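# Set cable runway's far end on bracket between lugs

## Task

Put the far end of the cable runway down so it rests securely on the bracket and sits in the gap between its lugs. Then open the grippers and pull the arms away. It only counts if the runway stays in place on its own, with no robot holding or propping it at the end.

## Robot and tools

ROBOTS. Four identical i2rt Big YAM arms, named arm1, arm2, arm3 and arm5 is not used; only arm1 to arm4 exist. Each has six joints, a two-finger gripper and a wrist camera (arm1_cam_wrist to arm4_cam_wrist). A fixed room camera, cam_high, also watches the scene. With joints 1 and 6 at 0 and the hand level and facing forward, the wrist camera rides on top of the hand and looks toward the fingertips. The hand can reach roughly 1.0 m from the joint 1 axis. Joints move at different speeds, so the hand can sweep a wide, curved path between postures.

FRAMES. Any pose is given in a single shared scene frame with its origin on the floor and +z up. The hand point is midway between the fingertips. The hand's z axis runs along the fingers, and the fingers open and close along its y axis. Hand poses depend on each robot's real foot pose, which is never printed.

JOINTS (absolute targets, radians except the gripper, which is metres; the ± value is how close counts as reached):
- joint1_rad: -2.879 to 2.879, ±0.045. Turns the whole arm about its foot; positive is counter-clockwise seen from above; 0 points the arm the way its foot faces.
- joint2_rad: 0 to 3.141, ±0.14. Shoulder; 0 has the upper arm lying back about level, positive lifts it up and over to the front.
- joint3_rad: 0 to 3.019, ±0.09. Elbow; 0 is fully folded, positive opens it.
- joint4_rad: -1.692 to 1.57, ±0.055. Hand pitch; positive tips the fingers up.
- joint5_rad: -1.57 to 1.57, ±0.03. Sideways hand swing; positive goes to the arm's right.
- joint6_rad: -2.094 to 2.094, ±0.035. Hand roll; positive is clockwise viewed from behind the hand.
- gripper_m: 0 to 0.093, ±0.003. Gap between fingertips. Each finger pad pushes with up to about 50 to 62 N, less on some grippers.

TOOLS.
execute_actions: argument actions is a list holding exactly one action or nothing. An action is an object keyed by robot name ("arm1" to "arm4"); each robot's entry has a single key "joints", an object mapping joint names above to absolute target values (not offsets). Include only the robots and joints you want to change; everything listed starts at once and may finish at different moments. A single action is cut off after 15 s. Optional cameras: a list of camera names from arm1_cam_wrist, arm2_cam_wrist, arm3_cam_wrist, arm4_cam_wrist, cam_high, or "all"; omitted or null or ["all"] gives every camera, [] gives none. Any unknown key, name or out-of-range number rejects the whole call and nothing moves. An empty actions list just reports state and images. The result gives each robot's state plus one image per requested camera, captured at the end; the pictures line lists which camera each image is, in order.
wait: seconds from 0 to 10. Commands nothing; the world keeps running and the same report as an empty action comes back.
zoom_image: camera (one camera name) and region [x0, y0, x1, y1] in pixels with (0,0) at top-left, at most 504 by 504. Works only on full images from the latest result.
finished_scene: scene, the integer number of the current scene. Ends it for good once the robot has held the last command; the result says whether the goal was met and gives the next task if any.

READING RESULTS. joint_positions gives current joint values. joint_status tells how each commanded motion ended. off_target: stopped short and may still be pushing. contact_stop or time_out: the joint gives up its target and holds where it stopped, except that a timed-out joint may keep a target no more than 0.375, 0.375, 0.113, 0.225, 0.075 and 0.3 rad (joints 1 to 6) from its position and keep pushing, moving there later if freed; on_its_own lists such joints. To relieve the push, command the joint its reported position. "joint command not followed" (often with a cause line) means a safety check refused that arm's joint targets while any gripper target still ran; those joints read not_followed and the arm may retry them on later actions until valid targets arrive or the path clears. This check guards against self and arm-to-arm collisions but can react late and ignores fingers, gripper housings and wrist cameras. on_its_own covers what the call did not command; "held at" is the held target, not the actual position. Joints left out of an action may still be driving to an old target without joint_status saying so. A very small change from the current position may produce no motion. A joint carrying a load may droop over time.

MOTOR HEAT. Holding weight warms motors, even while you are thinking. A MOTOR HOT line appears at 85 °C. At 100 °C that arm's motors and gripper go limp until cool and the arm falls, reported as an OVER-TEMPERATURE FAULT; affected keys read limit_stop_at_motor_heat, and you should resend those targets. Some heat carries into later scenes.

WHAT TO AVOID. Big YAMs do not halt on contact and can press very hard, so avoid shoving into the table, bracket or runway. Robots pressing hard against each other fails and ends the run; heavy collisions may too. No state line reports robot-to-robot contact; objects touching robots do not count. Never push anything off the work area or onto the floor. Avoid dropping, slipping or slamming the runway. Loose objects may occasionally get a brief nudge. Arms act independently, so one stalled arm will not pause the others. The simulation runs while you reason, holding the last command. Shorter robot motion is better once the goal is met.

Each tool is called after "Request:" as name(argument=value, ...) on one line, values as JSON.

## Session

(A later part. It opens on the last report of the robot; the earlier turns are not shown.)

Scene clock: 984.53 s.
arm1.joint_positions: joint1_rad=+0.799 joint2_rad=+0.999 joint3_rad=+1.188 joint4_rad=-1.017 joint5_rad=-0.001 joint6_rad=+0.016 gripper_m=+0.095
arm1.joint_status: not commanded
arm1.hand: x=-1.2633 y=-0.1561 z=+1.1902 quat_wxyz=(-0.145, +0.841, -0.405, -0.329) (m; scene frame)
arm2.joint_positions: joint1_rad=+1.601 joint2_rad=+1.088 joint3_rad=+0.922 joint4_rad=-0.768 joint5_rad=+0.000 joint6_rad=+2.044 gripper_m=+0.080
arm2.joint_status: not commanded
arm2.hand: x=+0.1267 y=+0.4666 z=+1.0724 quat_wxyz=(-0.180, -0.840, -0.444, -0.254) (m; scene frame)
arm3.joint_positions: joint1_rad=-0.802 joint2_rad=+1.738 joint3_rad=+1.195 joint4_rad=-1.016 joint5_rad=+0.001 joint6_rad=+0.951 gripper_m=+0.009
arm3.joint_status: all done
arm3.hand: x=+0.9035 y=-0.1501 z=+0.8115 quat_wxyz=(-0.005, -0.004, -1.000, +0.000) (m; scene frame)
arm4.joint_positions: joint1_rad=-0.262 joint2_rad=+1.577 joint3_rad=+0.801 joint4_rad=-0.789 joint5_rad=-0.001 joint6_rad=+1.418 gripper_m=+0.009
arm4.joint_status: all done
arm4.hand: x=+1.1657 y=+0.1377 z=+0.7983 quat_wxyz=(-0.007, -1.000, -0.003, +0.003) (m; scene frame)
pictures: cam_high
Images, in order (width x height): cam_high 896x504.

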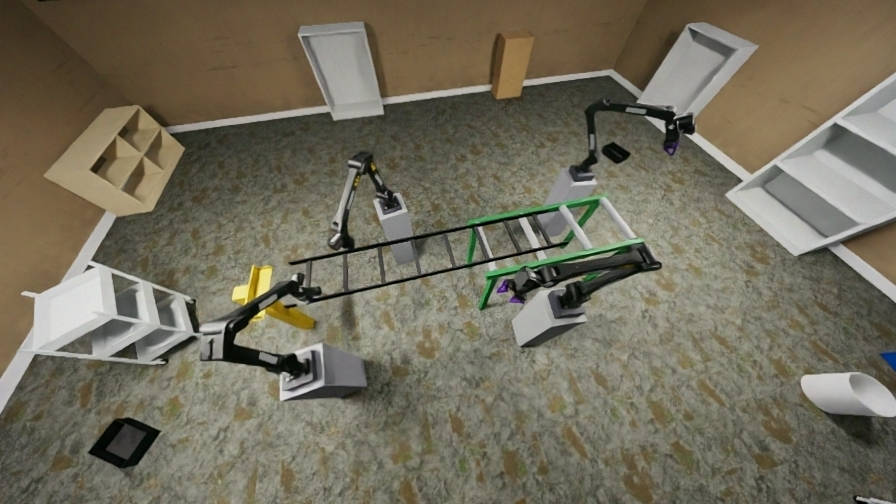

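Request:
execute_actions(actions=[{"arm4": {"joints": {"joint1_rad": 0.033, "joint2_rad": 1.477, "joint3_rad": 0.905, "joint4_rad": -0.820, "joint6_rad": 1.752}}, "arm3": {"joints": {"joint1_rad": -0.953, "joint2_rad": 1.828, "joint3_rad": 1.505, "joint4_rad": -1.085, "joint6_rad": 0.790}}}], cameras=["arm4_cam_wrist", "cam_high"])

Request:
zoom_image(camera="cam_high", region=[210, 230, 350, 340])

Scene clock: 994.87 s.
arm1.joint_positions: joint1_rad=+0.799 joint2_rad=+0.999 joint3_rad=+1.188 joint4_rad=-1.017 joint5_rad=-0.001 joint6_rad=+0.016 gripper_m=+0.095
arm1.joint_status: not commanded
arm1.hand: x=-1.2633 y=-0.1561 z=+1.1902 quat_wxyz=(-0.145, +0.841, -0.405, -0.329) (m; scene frame)
arm2.joint_positions: joint1_rad=+1.601 joint2_rad=+1.088 joint3_rad=+0.922 joint4_rad=-0.768 joint5_rad=+0.000 joint6_rad=+2.044 gripper_m=+0.080
arm2.joint_status: not commanded
arm2.hand: x=+0.1267 y=+0.4666 z=+1.0724 quat_wxyz=(-0.180, -0.840, -0.444, -0.254) (m; scene frame)
arm3.joint_positions: joint1_rad=-0.967 joint2_rad=+1.894 joint3_rad=+1.432 joint4_rad=-1.083 joint5_rad=+0.001 joint6_rad=+0.788 gripper_m=+0.009
arm3.joint_status: all done
arm3.hand: x=+1.0156 y=-0.1506 z=+0.8140 quat_wxyz=(-0.010, -0.005, -1.000, -0.004) (m; scene frame)
arm4.joint_positions: joint1_rad=+0.042 joint2_rad=+1.577 joint3_rad=+0.811 joint4_rad=-0.811 joint5_rad=-0.004 joint6_rad=+1.722 gripper_m=+0.009
arm4.joint_status: joint3_rad time_out (moved +0.010 of +0.104); the others done
arm4.on_its_own: joint3_rad reads +0.811 and still pushes toward +0.905 since a time_out
arm4.hand: x=+1.2767 y=+0.1386 z=+0.8003 quat_wxyz=(+0.000, -1.000, -0.002, +0.002) (m; scene frame)
pictures: arm4_cam_wrist, cam_high
Images, in order (width x height): arm4_cam_wrist 504x504, cam_high 896x504.

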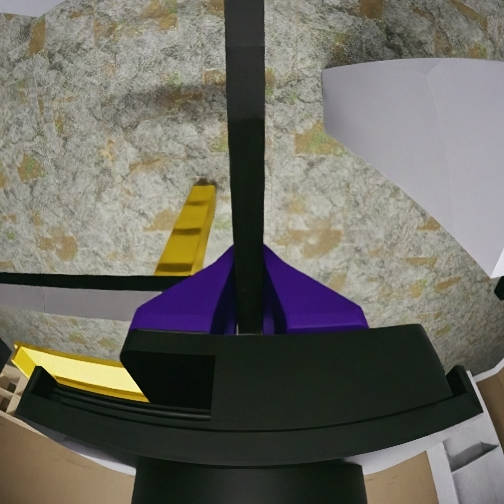

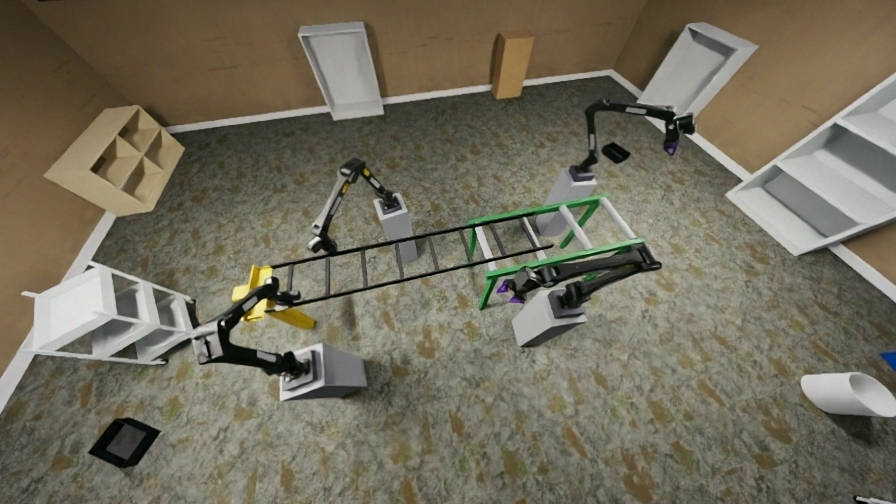

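Region (210, 230, 350, 340) of cam_high's 896x504 image, scaled by 3.600, with more detail than that image has; it fills the top 396 rows of this view, and the rest is white.

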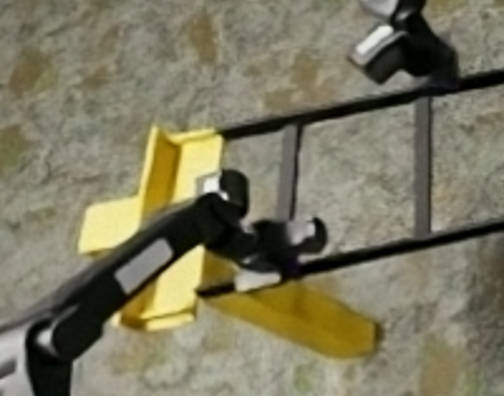

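Request:
execute_actions(actions=[{"arm4": {"joints": {"joint1_rad": 0.262, "joint2_rad": 1.531, "joint3_rad": 0.990, "joint4_rad": -0.838, "joint6_rad": 1.990}}, "arm3": {"joints": {"joint1_rad": -1.064, "joint2_rad": 1.998, "joint3_rad": 1.772, "joint4_rad": -1.203, "joint6_rad": 0.672}}}], cameras=["arm4_cam_wrist", "arm3_cam_wrist", "cam_high"])

Request:
zoom_image(camera="cam_high", region=[200, 230, 340, 340])

Scene clock: 1008.20 s.
arm1.joint_positions: joint1_rad=+0.799 joint2_rad=+0.999 joint3_rad=+1.188 joint4_rad=-1.017 joint5_rad=-0.001 joint6_rad=+0.016 gripper_m=+0.095
arm1.joint_status: not commanded
arm1.hand: x=-1.2633 y=-0.1561 z=+1.1902 quat_wxyz=(-0.145, +0.841, -0.405, -0.329) (m; scene frame)
arm2.joint_positions: joint1_rad=+1.601 joint2_rad=+1.088 joint3_rad=+0.922 joint4_rad=-0.768 joint5_rad=+0.000 joint6_rad=+2.044 gripper_m=+0.080
arm2.joint_status: not commanded
arm2.hand: x=+0.1267 y=+0.4666 z=+1.0724 quat_wxyz=(-0.180, -0.840, -0.444, -0.254) (m; scene frame)
arm3.joint_positions: joint1_rad=-1.081 joint2_rad=+2.057 joint3_rad=+1.697 joint4_rad=-1.183 joint5_rad=-0.003 joint6_rad=+0.678 gripper_m=+0.009
arm3.joint_status: all done
arm3.hand: x=+1.1105 y=-0.1558 z=+0.8151 quat_wxyz=(-0.010, -0.007, -1.000, -0.005) (m; scene frame)
arm4.joint_positions: joint1_rad=+0.281 joint2_rad=+1.631 joint3_rad=+0.890 joint4_rad=-0.823 joint5_rad=-0.004 joint6_rad=+1.962 gripper_m=+0.009
arm4.joint_status: joint3_rad time_out (moved +0.079 of +0.179); the others done
arm4.on_its_own: joint3_rad reads +0.890 and still pushes toward +0.990 since a time_out
arm4.hand: x=+1.3724 y=+0.1346 z=+0.8024 quat_wxyz=(-0.006, -1.000, -0.002, +0.000) (m; scene frame)
pictures: arm3_cam_wrist, arm4_cam_wrist, cam_high
Images, in order (width x height): arm3_cam_wrist 504x504, arm4_cam_wrist 504x504, cam_high 896x504.

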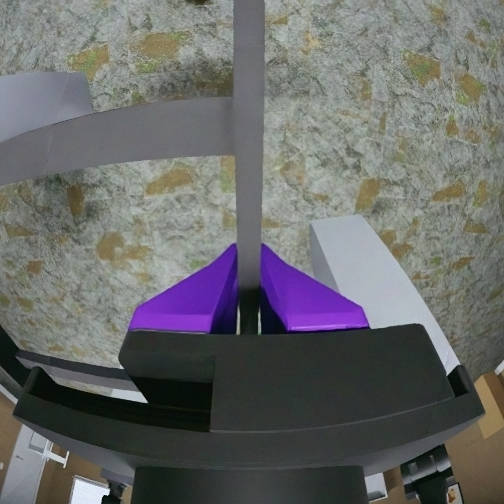

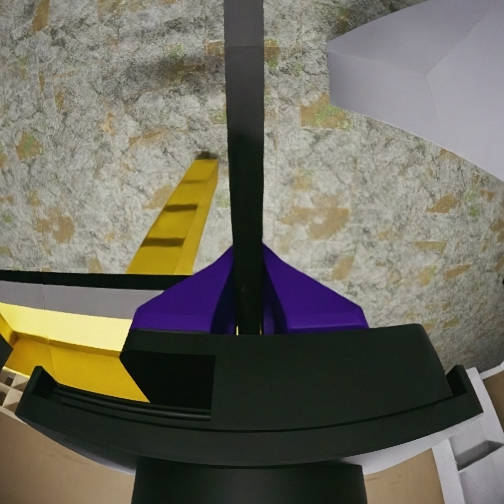

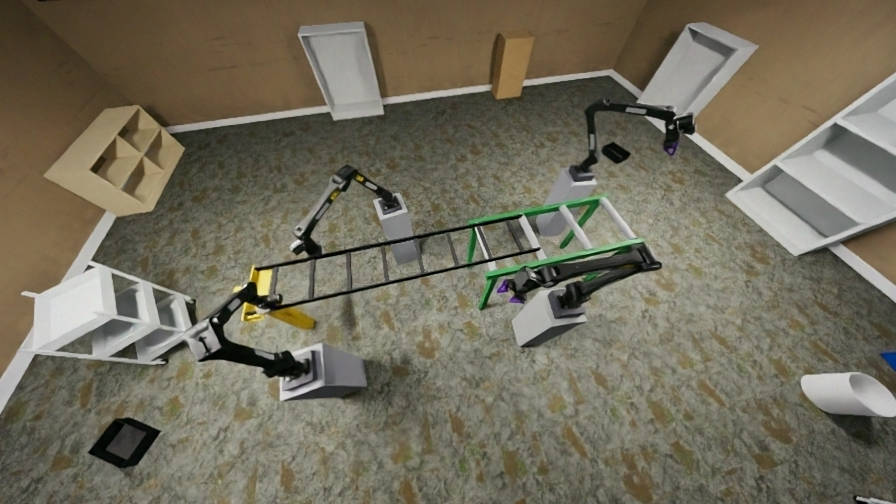

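Region (200, 230, 340, 340) of cam_high's 896x504 image, scaled by 3.600, with more detail than that image has; it fills the top 396 rows of this view, and the rest is white.

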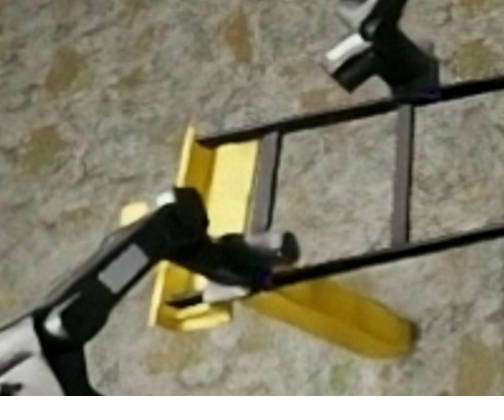

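Request:
execute_actions(actions=[{"arm4": {"joints": {"joint2_rad": 1.580, "joint3_rad": 0.962, "joint4_rad": -0.780}}, "arm3": {"joints": {"joint2_rad": 2.030, "joint4_rad": -1.170}}}], cameras=["arm4_cam_wrist", "cam_high"])

Request:
zoom_image(camera="cam_high", region=[200, 230, 340, 340])

Scene clock: 1016.93 s.
arm1.joint_positions: joint1_rad=+0.799 joint2_rad=+0.999 joint3_rad=+1.188 joint4_rad=-1.017 joint5_rad=-0.001 joint6_rad=+0.016 gripper_m=+0.095
arm1.joint_status: not commanded
arm1.hand: x=-1.2633 y=-0.1561 z=+1.1902 quat_wxyz=(-0.145, +0.841, -0.405, -0.329) (m; scene frame)
arm2.joint_positions: joint1_rad=+1.601 joint2_rad=+1.088 joint3_rad=+0.922 joint4_rad=-0.768 joint5_rad=+0.000 joint6_rad=+2.044 gripper_m=+0.080
arm2.joint_status: not commanded
arm2.hand: x=+0.1267 y=+0.4666 z=+1.0724 quat_wxyz=(-0.180, -0.840, -0.444, -0.254) (m; scene frame)
arm3.joint_positions: joint1_rad=-1.081 joint2_rad=+2.075 joint3_rad=+1.697 joint4_rad=-1.180 joint5_rad=-0.003 joint6_rad=+0.678 gripper_m=+0.009
arm3.joint_status: all done
arm3.hand: x=+1.1099 y=-0.1560 z=+0.8048 quat_wxyz=(-0.005, -0.007, -1.000, -0.001) (m; scene frame)
arm4.joint_positions: joint1_rad=+0.280 joint2_rad=+1.667 joint3_rad=+0.890 joint4_rad=-0.801 joint5_rad=-0.001 joint6_rad=+1.962 gripper_m=+0.009
arm4.joint_status: all done
arm4.hand: x=+1.3719 y=+0.1336 z=+0.7891 quat_wxyz=(+0.000, -1.000, -0.001, +0.004) (m; scene frame)
pictures: arm4_cam_wrist, cam_high
Images, in order (width x height): arm4_cam_wrist 504x504, cam_high 896x504.

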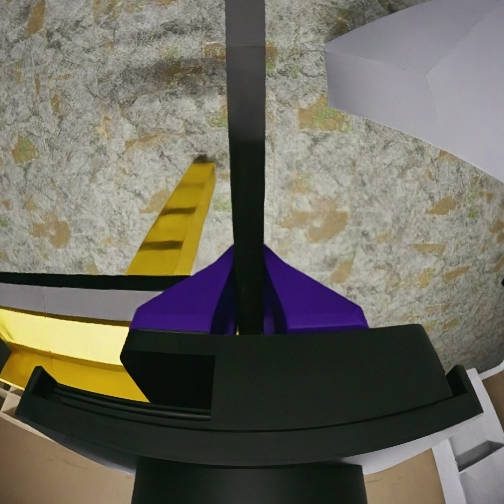

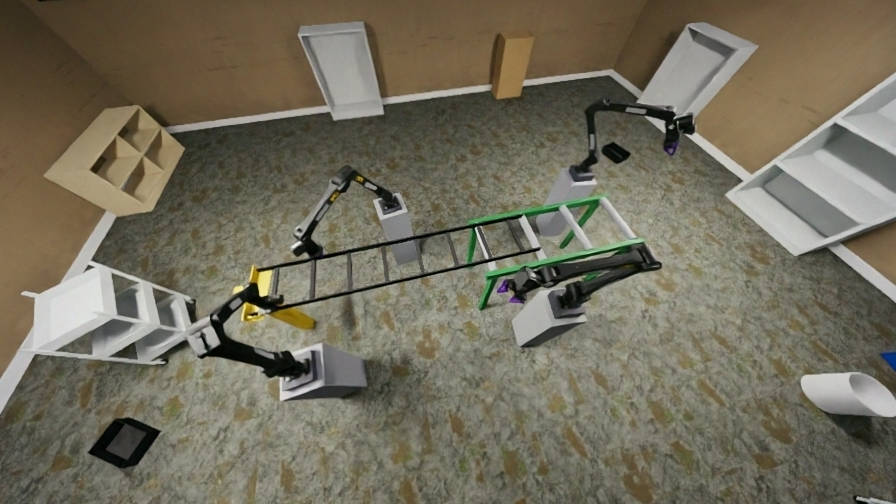

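Region (200, 230, 340, 340) of cam_high's 896x504 image, scaled by 3.600, with more detail than that image has; it fills the top 396 rows of this view, and the rest is white.

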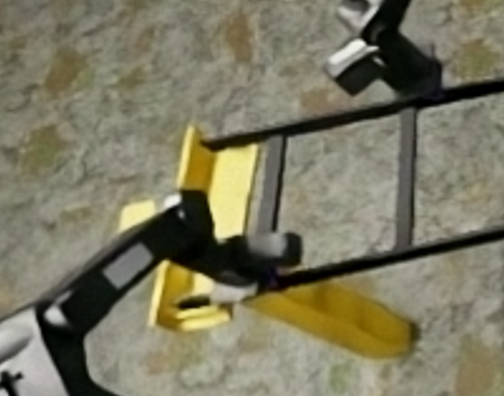

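Request:
execute_actions(actions=[{"arm4": {"joints": {"joint2_rad": 1.622, "joint3_rad": 0.940, "joint4_rad": -0.760}}, "arm3": {"joints": {"joint2_rad": 2.056, "joint4_rad": -1.165}}}], cameras=[])

Request:
execute_actions(actions=[{"arm4": {"joints": {"joint2_rad": 1.660, "joint3_rad": 0.905, "joint4_rad": -0.755}}, "arm3": {"joints": {"joint2_rad": 2.080, "joint3_rad": 1.735}}}], cameras=["cam_high"])

Request:
zoom_image(camera="cam_high", region=[200, 230, 340, 340])

Scene clock: 1022.50 s.
arm1.joint_positions: joint1_rad=+0.799 joint2_rad=+0.999 joint3_rad=+1.188 joint4_rad=-1.017 joint5_rad=-0.001 joint6_rad=+0.016 gripper_m=+0.095
arm1.joint_status: not commanded
arm1.hand: x=-1.2633 y=-0.1561 z=+1.1902 quat_wxyz=(-0.145, +0.841, -0.405, -0.329) (m; scene frame)
arm2.joint_positions: joint1_rad=+1.601 joint2_rad=+1.088 joint3_rad=+0.922 joint4_rad=-0.768 joint5_rad=+0.000 joint6_rad=+2.044 gripper_m=+0.080
arm2.joint_status: not commanded
arm2.hand: x=+0.1267 y=+0.4666 z=+1.0724 quat_wxyz=(-0.180, -0.840, -0.444, -0.254) (m; scene frame)
arm3.joint_positions: joint1_rad=-1.081 joint2_rad=+2.093 joint3_rad=+1.697 joint4_rad=-1.175 joint5_rad=-0.002 joint6_rad=+0.678 gripper_m=+0.009
arm3.joint_status: all done
arm3.hand: x=+1.1096 y=-0.1565 z=+0.7938 quat_wxyz=(+0.000, -0.007, -1.000, +0.004) (m; scene frame)
arm4.joint_positions: joint1_rad=+0.280 joint2_rad=+1.702 joint3_rad=+0.890 joint4_rad=-0.778 joint5_rad=+0.001 joint6_rad=+1.962 gripper_m=+0.009
arm4.joint_status: all done
arm4.hand: x=+1.3716 y=+0.1332 z=+0.7758 quat_wxyz=(+0.005, -1.000, -0.001, +0.007) (m; scene frame)
pictures: none
No camera images: the call's "cameras" was empty. Leave "cameras" out to get every camera's image.

Scene clock: 1023.00 s.
arm1.joint_positions: joint1_rad=+0.799 joint2_rad=+0.999 joint3_rad=+1.188 joint4_rad=-1.017 joint5_rad=-0.001 joint6_rad=+0.016 gripper_m=+0.095
arm1.joint_status: not commanded
arm1.hand: x=-1.2633 y=-0.1561 z=+1.1902 quat_wxyz=(-0.145, +0.841, -0.405, -0.329) (m; scene frame)
arm2.joint_positions: joint1_rad=+1.601 joint2_rad=+1.088 joint3_rad=+0.922 joint4_rad=-0.768 joint5_rad=+0.000 joint6_rad=+2.044 gripper_m=+0.080
arm2.joint_status: not commanded
arm2.hand: x=+0.1267 y=+0.4666 z=+1.0724 quat_wxyz=(-0.180, -0.840, -0.444, -0.254) (m; scene frame)
arm3.joint_positions: joint1_rad=-1.081 joint2_rad=+2.093 joint3_rad=+1.697 joint4_rad=-1.175 joint5_rad=-0.002 joint6_rad=+0.678 gripper_m=+0.009
arm3.joint_status: all done
arm3.hand: x=+1.1096 y=-0.1566 z=+0.7936 quat_wxyz=(+0.000, -0.007, -1.000, +0.004) (m; scene frame)
arm4.joint_positions: joint1_rad=+0.280 joint2_rad=+1.702 joint3_rad=+0.886 joint4_rad=-0.774 joint5_rad=+0.001 joint6_rad=+1.962 gripper_m=+0.009
arm4.joint_status: all done
arm4.hand: x=+1.3712 y=+0.1342 z=+0.7748 quat_wxyz=(+0.005, -1.000, -0.001, +0.007) (m; scene frame)
pictures: cam_high
Images, in order (width x height): cam_high 896x504.

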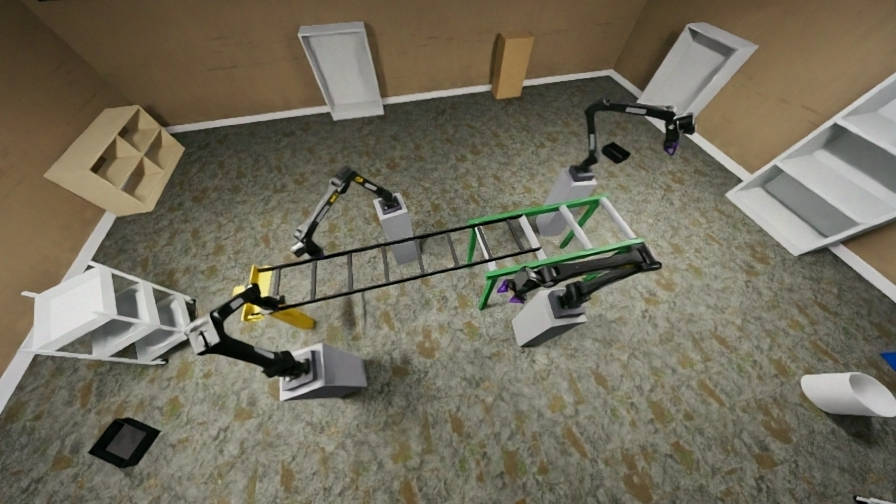

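Region (200, 230, 340, 340) of cam_high's 896x504 image, scaled by 3.600, with more detail than that image has; it fills the top 396 rows of this view, and the rest is white.

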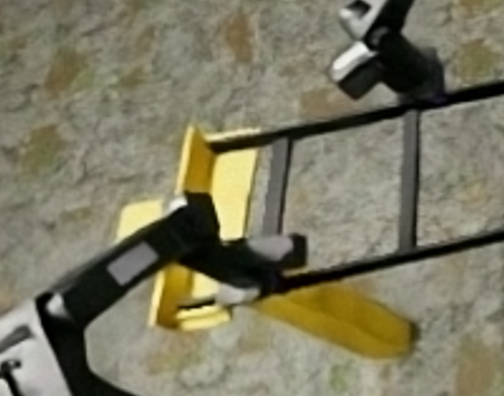

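Request:
execute_actions(actions=[{"arm4": {"joints": {"gripper_m": 0.08, "joint2_rad": 1.68, "joint3_rad": 0.89}}, "arm3": {"joints": {"gripper_m": 0.08, "joint2_rad": 2.085, "joint3_rad": 1.71}}}], cameras=[])

Request:
execute_actions(actions=[{"arm4": {"joints": {"joint2_rad": 1.2, "joint4_rad": -0.9}}, "arm3": {"joints": {"joint2_rad": 1.6}}}], cameras=[])

Request:
execute_actions(actions=[{"arm4": {"joints": {"joint1_rad": 1.2, "joint2_rad": 1.0}}, "arm3": {"joints": {"joint1_rad": -1.8, "joint2_rad": 1.3, "joint3_rad": 1.4}}}])

Request:
zoom_image(camera="cam_high", region=[200, 230, 340, 340])

Scene clock: 1046.20 s.
arm1.joint_positions: joint1_rad=+0.799 joint2_rad=+0.999 joint3_rad=+1.188 joint4_rad=-1.017 joint5_rad=-0.001 joint6_rad=+0.016 gripper_m=+0.095
arm1.joint_status: not commanded
arm1.hand: x=-1.2633 y=-0.1561 z=+1.1902 quat_wxyz=(-0.145, +0.841, -0.405, -0.329) (m; scene frame)
arm2.joint_positions: joint1_rad=+1.601 joint2_rad=+1.088 joint3_rad=+0.922 joint4_rad=-0.768 joint5_rad=+0.000 joint6_rad=+2.044 gripper_m=+0.080
arm2.joint_status: not commanded
arm2.hand: x=+0.1267 y=+0.4666 z=+1.0724 quat_wxyz=(-0.180, -0.840, -0.444, -0.254) (m; scene frame)
arm3.joint_positions: joint1_rad=-1.073 joint2_rad=+2.087 joint3_rad=+1.697 joint4_rad=-1.174 joint5_rad=-0.002 joint6_rad=+0.678 gripper_m=+0.080
arm3.joint_status: all done
arm3.hand: x=+1.1075 y=-0.1524 z=+0.7974 quat_wxyz=(-0.002, -0.003, -1.000, +0.001) (m; scene frame)
arm4.joint_positions: joint1_rad=+0.271 joint2_rad=+1.699 joint3_rad=+0.884 joint4_rad=-0.771 joint5_rad=+0.001 joint6_rad=+1.977 gripper_m=+0.080
arm4.joint_status: all done
arm4.hand: x=+1.3676 y=+0.1325 z=+0.7753 quat_wxyz=(+0.003, -1.000, +0.011, +0.006) (m; scene frame)
pictures: none
No camera images: the call's "cameras" was empty. Leave "cameras" out to get every camera's image.

Scene clock: 1047.83 s.
arm1.joint_positions: joint1_rad=+0.799 joint2_rad=+0.999 joint3_rad=+1.188 joint4_rad=-1.017 joint5_rad=-0.001 joint6_rad=+0.016 gripper_m=+0.095
arm1.joint_status: not commanded
arm1.hand: x=-1.2633 y=-0.1561 z=+1.1902 quat_wxyz=(-0.145, +0.841, -0.405, -0.329) (m; scene frame)
arm2.joint_positions: joint1_rad=+1.601 joint2_rad=+1.088 joint3_rad=+0.922 joint4_rad=-0.768 joint5_rad=+0.000 joint6_rad=+2.044 gripper_m=+0.080
arm2.joint_status: not commanded
arm2.hand: x=+0.1267 y=+0.4666 z=+1.0724 quat_wxyz=(-0.180, -0.840, -0.444, -0.254) (m; scene frame)
arm3.joint_positions: joint1_rad=-1.073 joint2_rad=+1.599 joint3_rad=+1.697 joint4_rad=-1.173 joint5_rad=-0.002 joint6_rad=+0.678 gripper_m=+0.080
arm3.joint_status: all done
arm3.hand: x=+1.0874 y=-0.1655 z=+1.0906 quat_wxyz=(-0.191, -0.002, -0.970, -0.150) (m; scene frame)
arm4.joint_positions: joint1_rad=+0.271 joint2_rad=+1.195 joint3_rad=+0.884 joint4_rad=-0.884 joint5_rad=+0.001 joint6_rad=+1.978 gripper_m=+0.080
arm4.joint_status: all done
arm4.hand: x=+1.3702 y=+0.1301 z=+0.9638 quat_wxyz=(-0.176, -0.982, +0.011, -0.069) (m; scene frame)
pictures: none
No camera images: the call's "cameras" was empty. Leave "cameras" out to get every camera's image.

Scene clock: 1049.27 s.
arm1.joint_positions: joint1_rad=+0.799 joint2_rad=+0.999 joint3_rad=+1.188 joint4_rad=-1.017 joint5_rad=-0.001 joint6_rad=+0.016 gripper_m=+0.095
arm1.joint_status: not commanded
arm1.hand: x=-1.2633 y=-0.1561 z=+1.1902 quat_wxyz=(-0.145, +0.841, -0.405, -0.329) (m; scene frame)
arm2.joint_positions: joint1_rad=+1.601 joint2_rad=+1.088 joint3_rad=+0.922 joint4_rad=-0.768 joint5_rad=+0.000 joint6_rad=+2.044 gripper_m=+0.080
arm2.joint_status: not commanded
arm2.hand: x=+0.1267 y=+0.4666 z=+1.0724 quat_wxyz=(-0.180, -0.840, -0.444, -0.254) (m; scene frame)
arm3.joint_positions: joint1_rad=-1.799 joint2_rad=+1.284 joint3_rad=+1.415 joint4_rad=-1.171 joint5_rad=+0.000 joint6_rad=+0.678 gripper_m=+0.080
arm3.joint_status: all done
arm3.hand: x=+1.1020 y=-0.5635 z=+1.1167 quat_wxyz=(-0.252, -0.344, -0.901, -0.077) (m; scene frame)
arm4.joint_positions: joint1_rad=+1.197 joint2_rad=+1.000 joint3_rad=+0.884 joint4_rad=-0.884 joint5_rad=+0.001 joint6_rad=+1.978 gripper_m=+0.080
arm4.joint_status: all done
arm4.hand: x=+1.5948 y=+0.4016 z=+1.0335 quat_wxyz=(-0.186, -0.863, -0.420, -0.209) (m; scene frame)
pictures: arm1_cam_wrist, arm2_cam_wrist, arm3_cam_wrist, arm4_cam_wrist, cam_high
Images, in order (width x height): arm1_cam_wrist 504x504, arm2_cam_wrist 504x504, arm3_cam_wrist 504x504, arm4_cam_wrist 504x504, cam_high 896x504.

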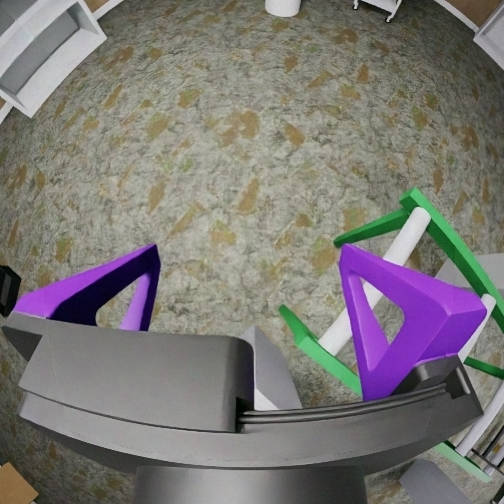

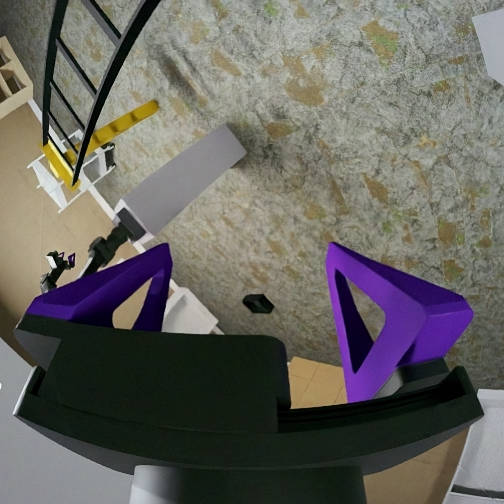

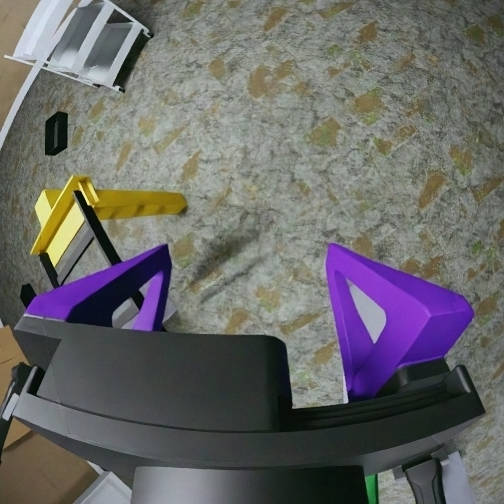

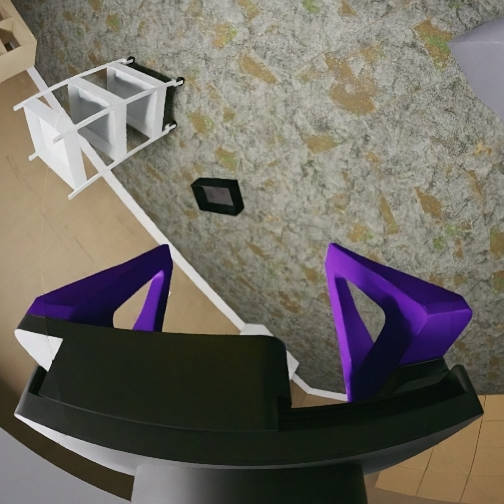

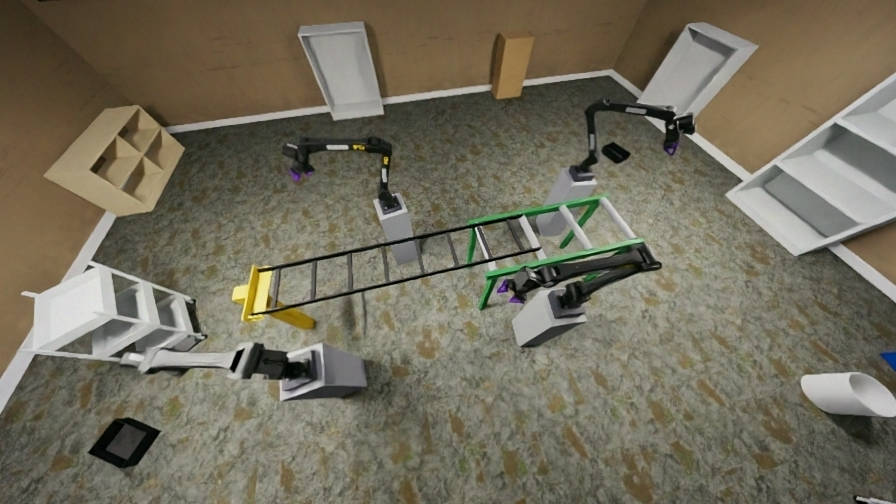

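Region (200, 230, 340, 340) of cam_high's 896x504 image, scaled by 3.600, with more detail than that image has; it fills the top 396 rows of this view, and the rest is white.

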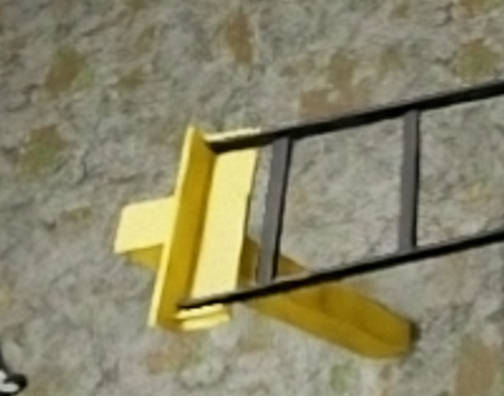

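Request:
zoom_image(camera="arm3_cam_wrist", region=[10, 160, 200, 310])

Request:
zoom_image(camera="cam_high", region=[230, 255, 300, 330])

Region (10, 160, 200, 310) of arm3_cam_wrist's 504x504 image, scaled by 2.653, with more detail than that image has; it fills the top 398 rows of this view, and the rest is white.

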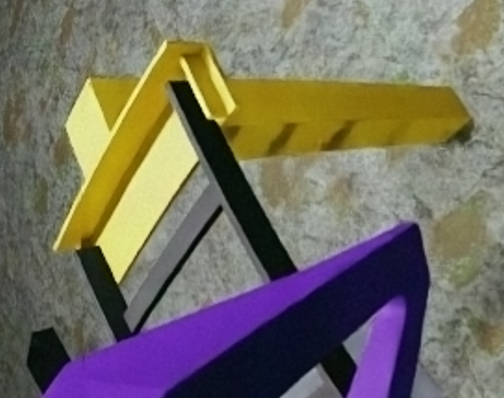

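Region (230, 255, 300, 330) of cam_high's 896x504 image, scaled by 6.720, with more detail than that image has; it fills the left 470 columns of this view, and the rest is white.

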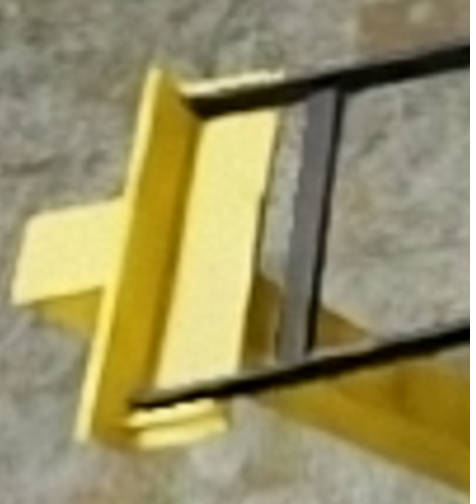

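Request:
finished_scene(scene=1)

The scene is finished: the task was done.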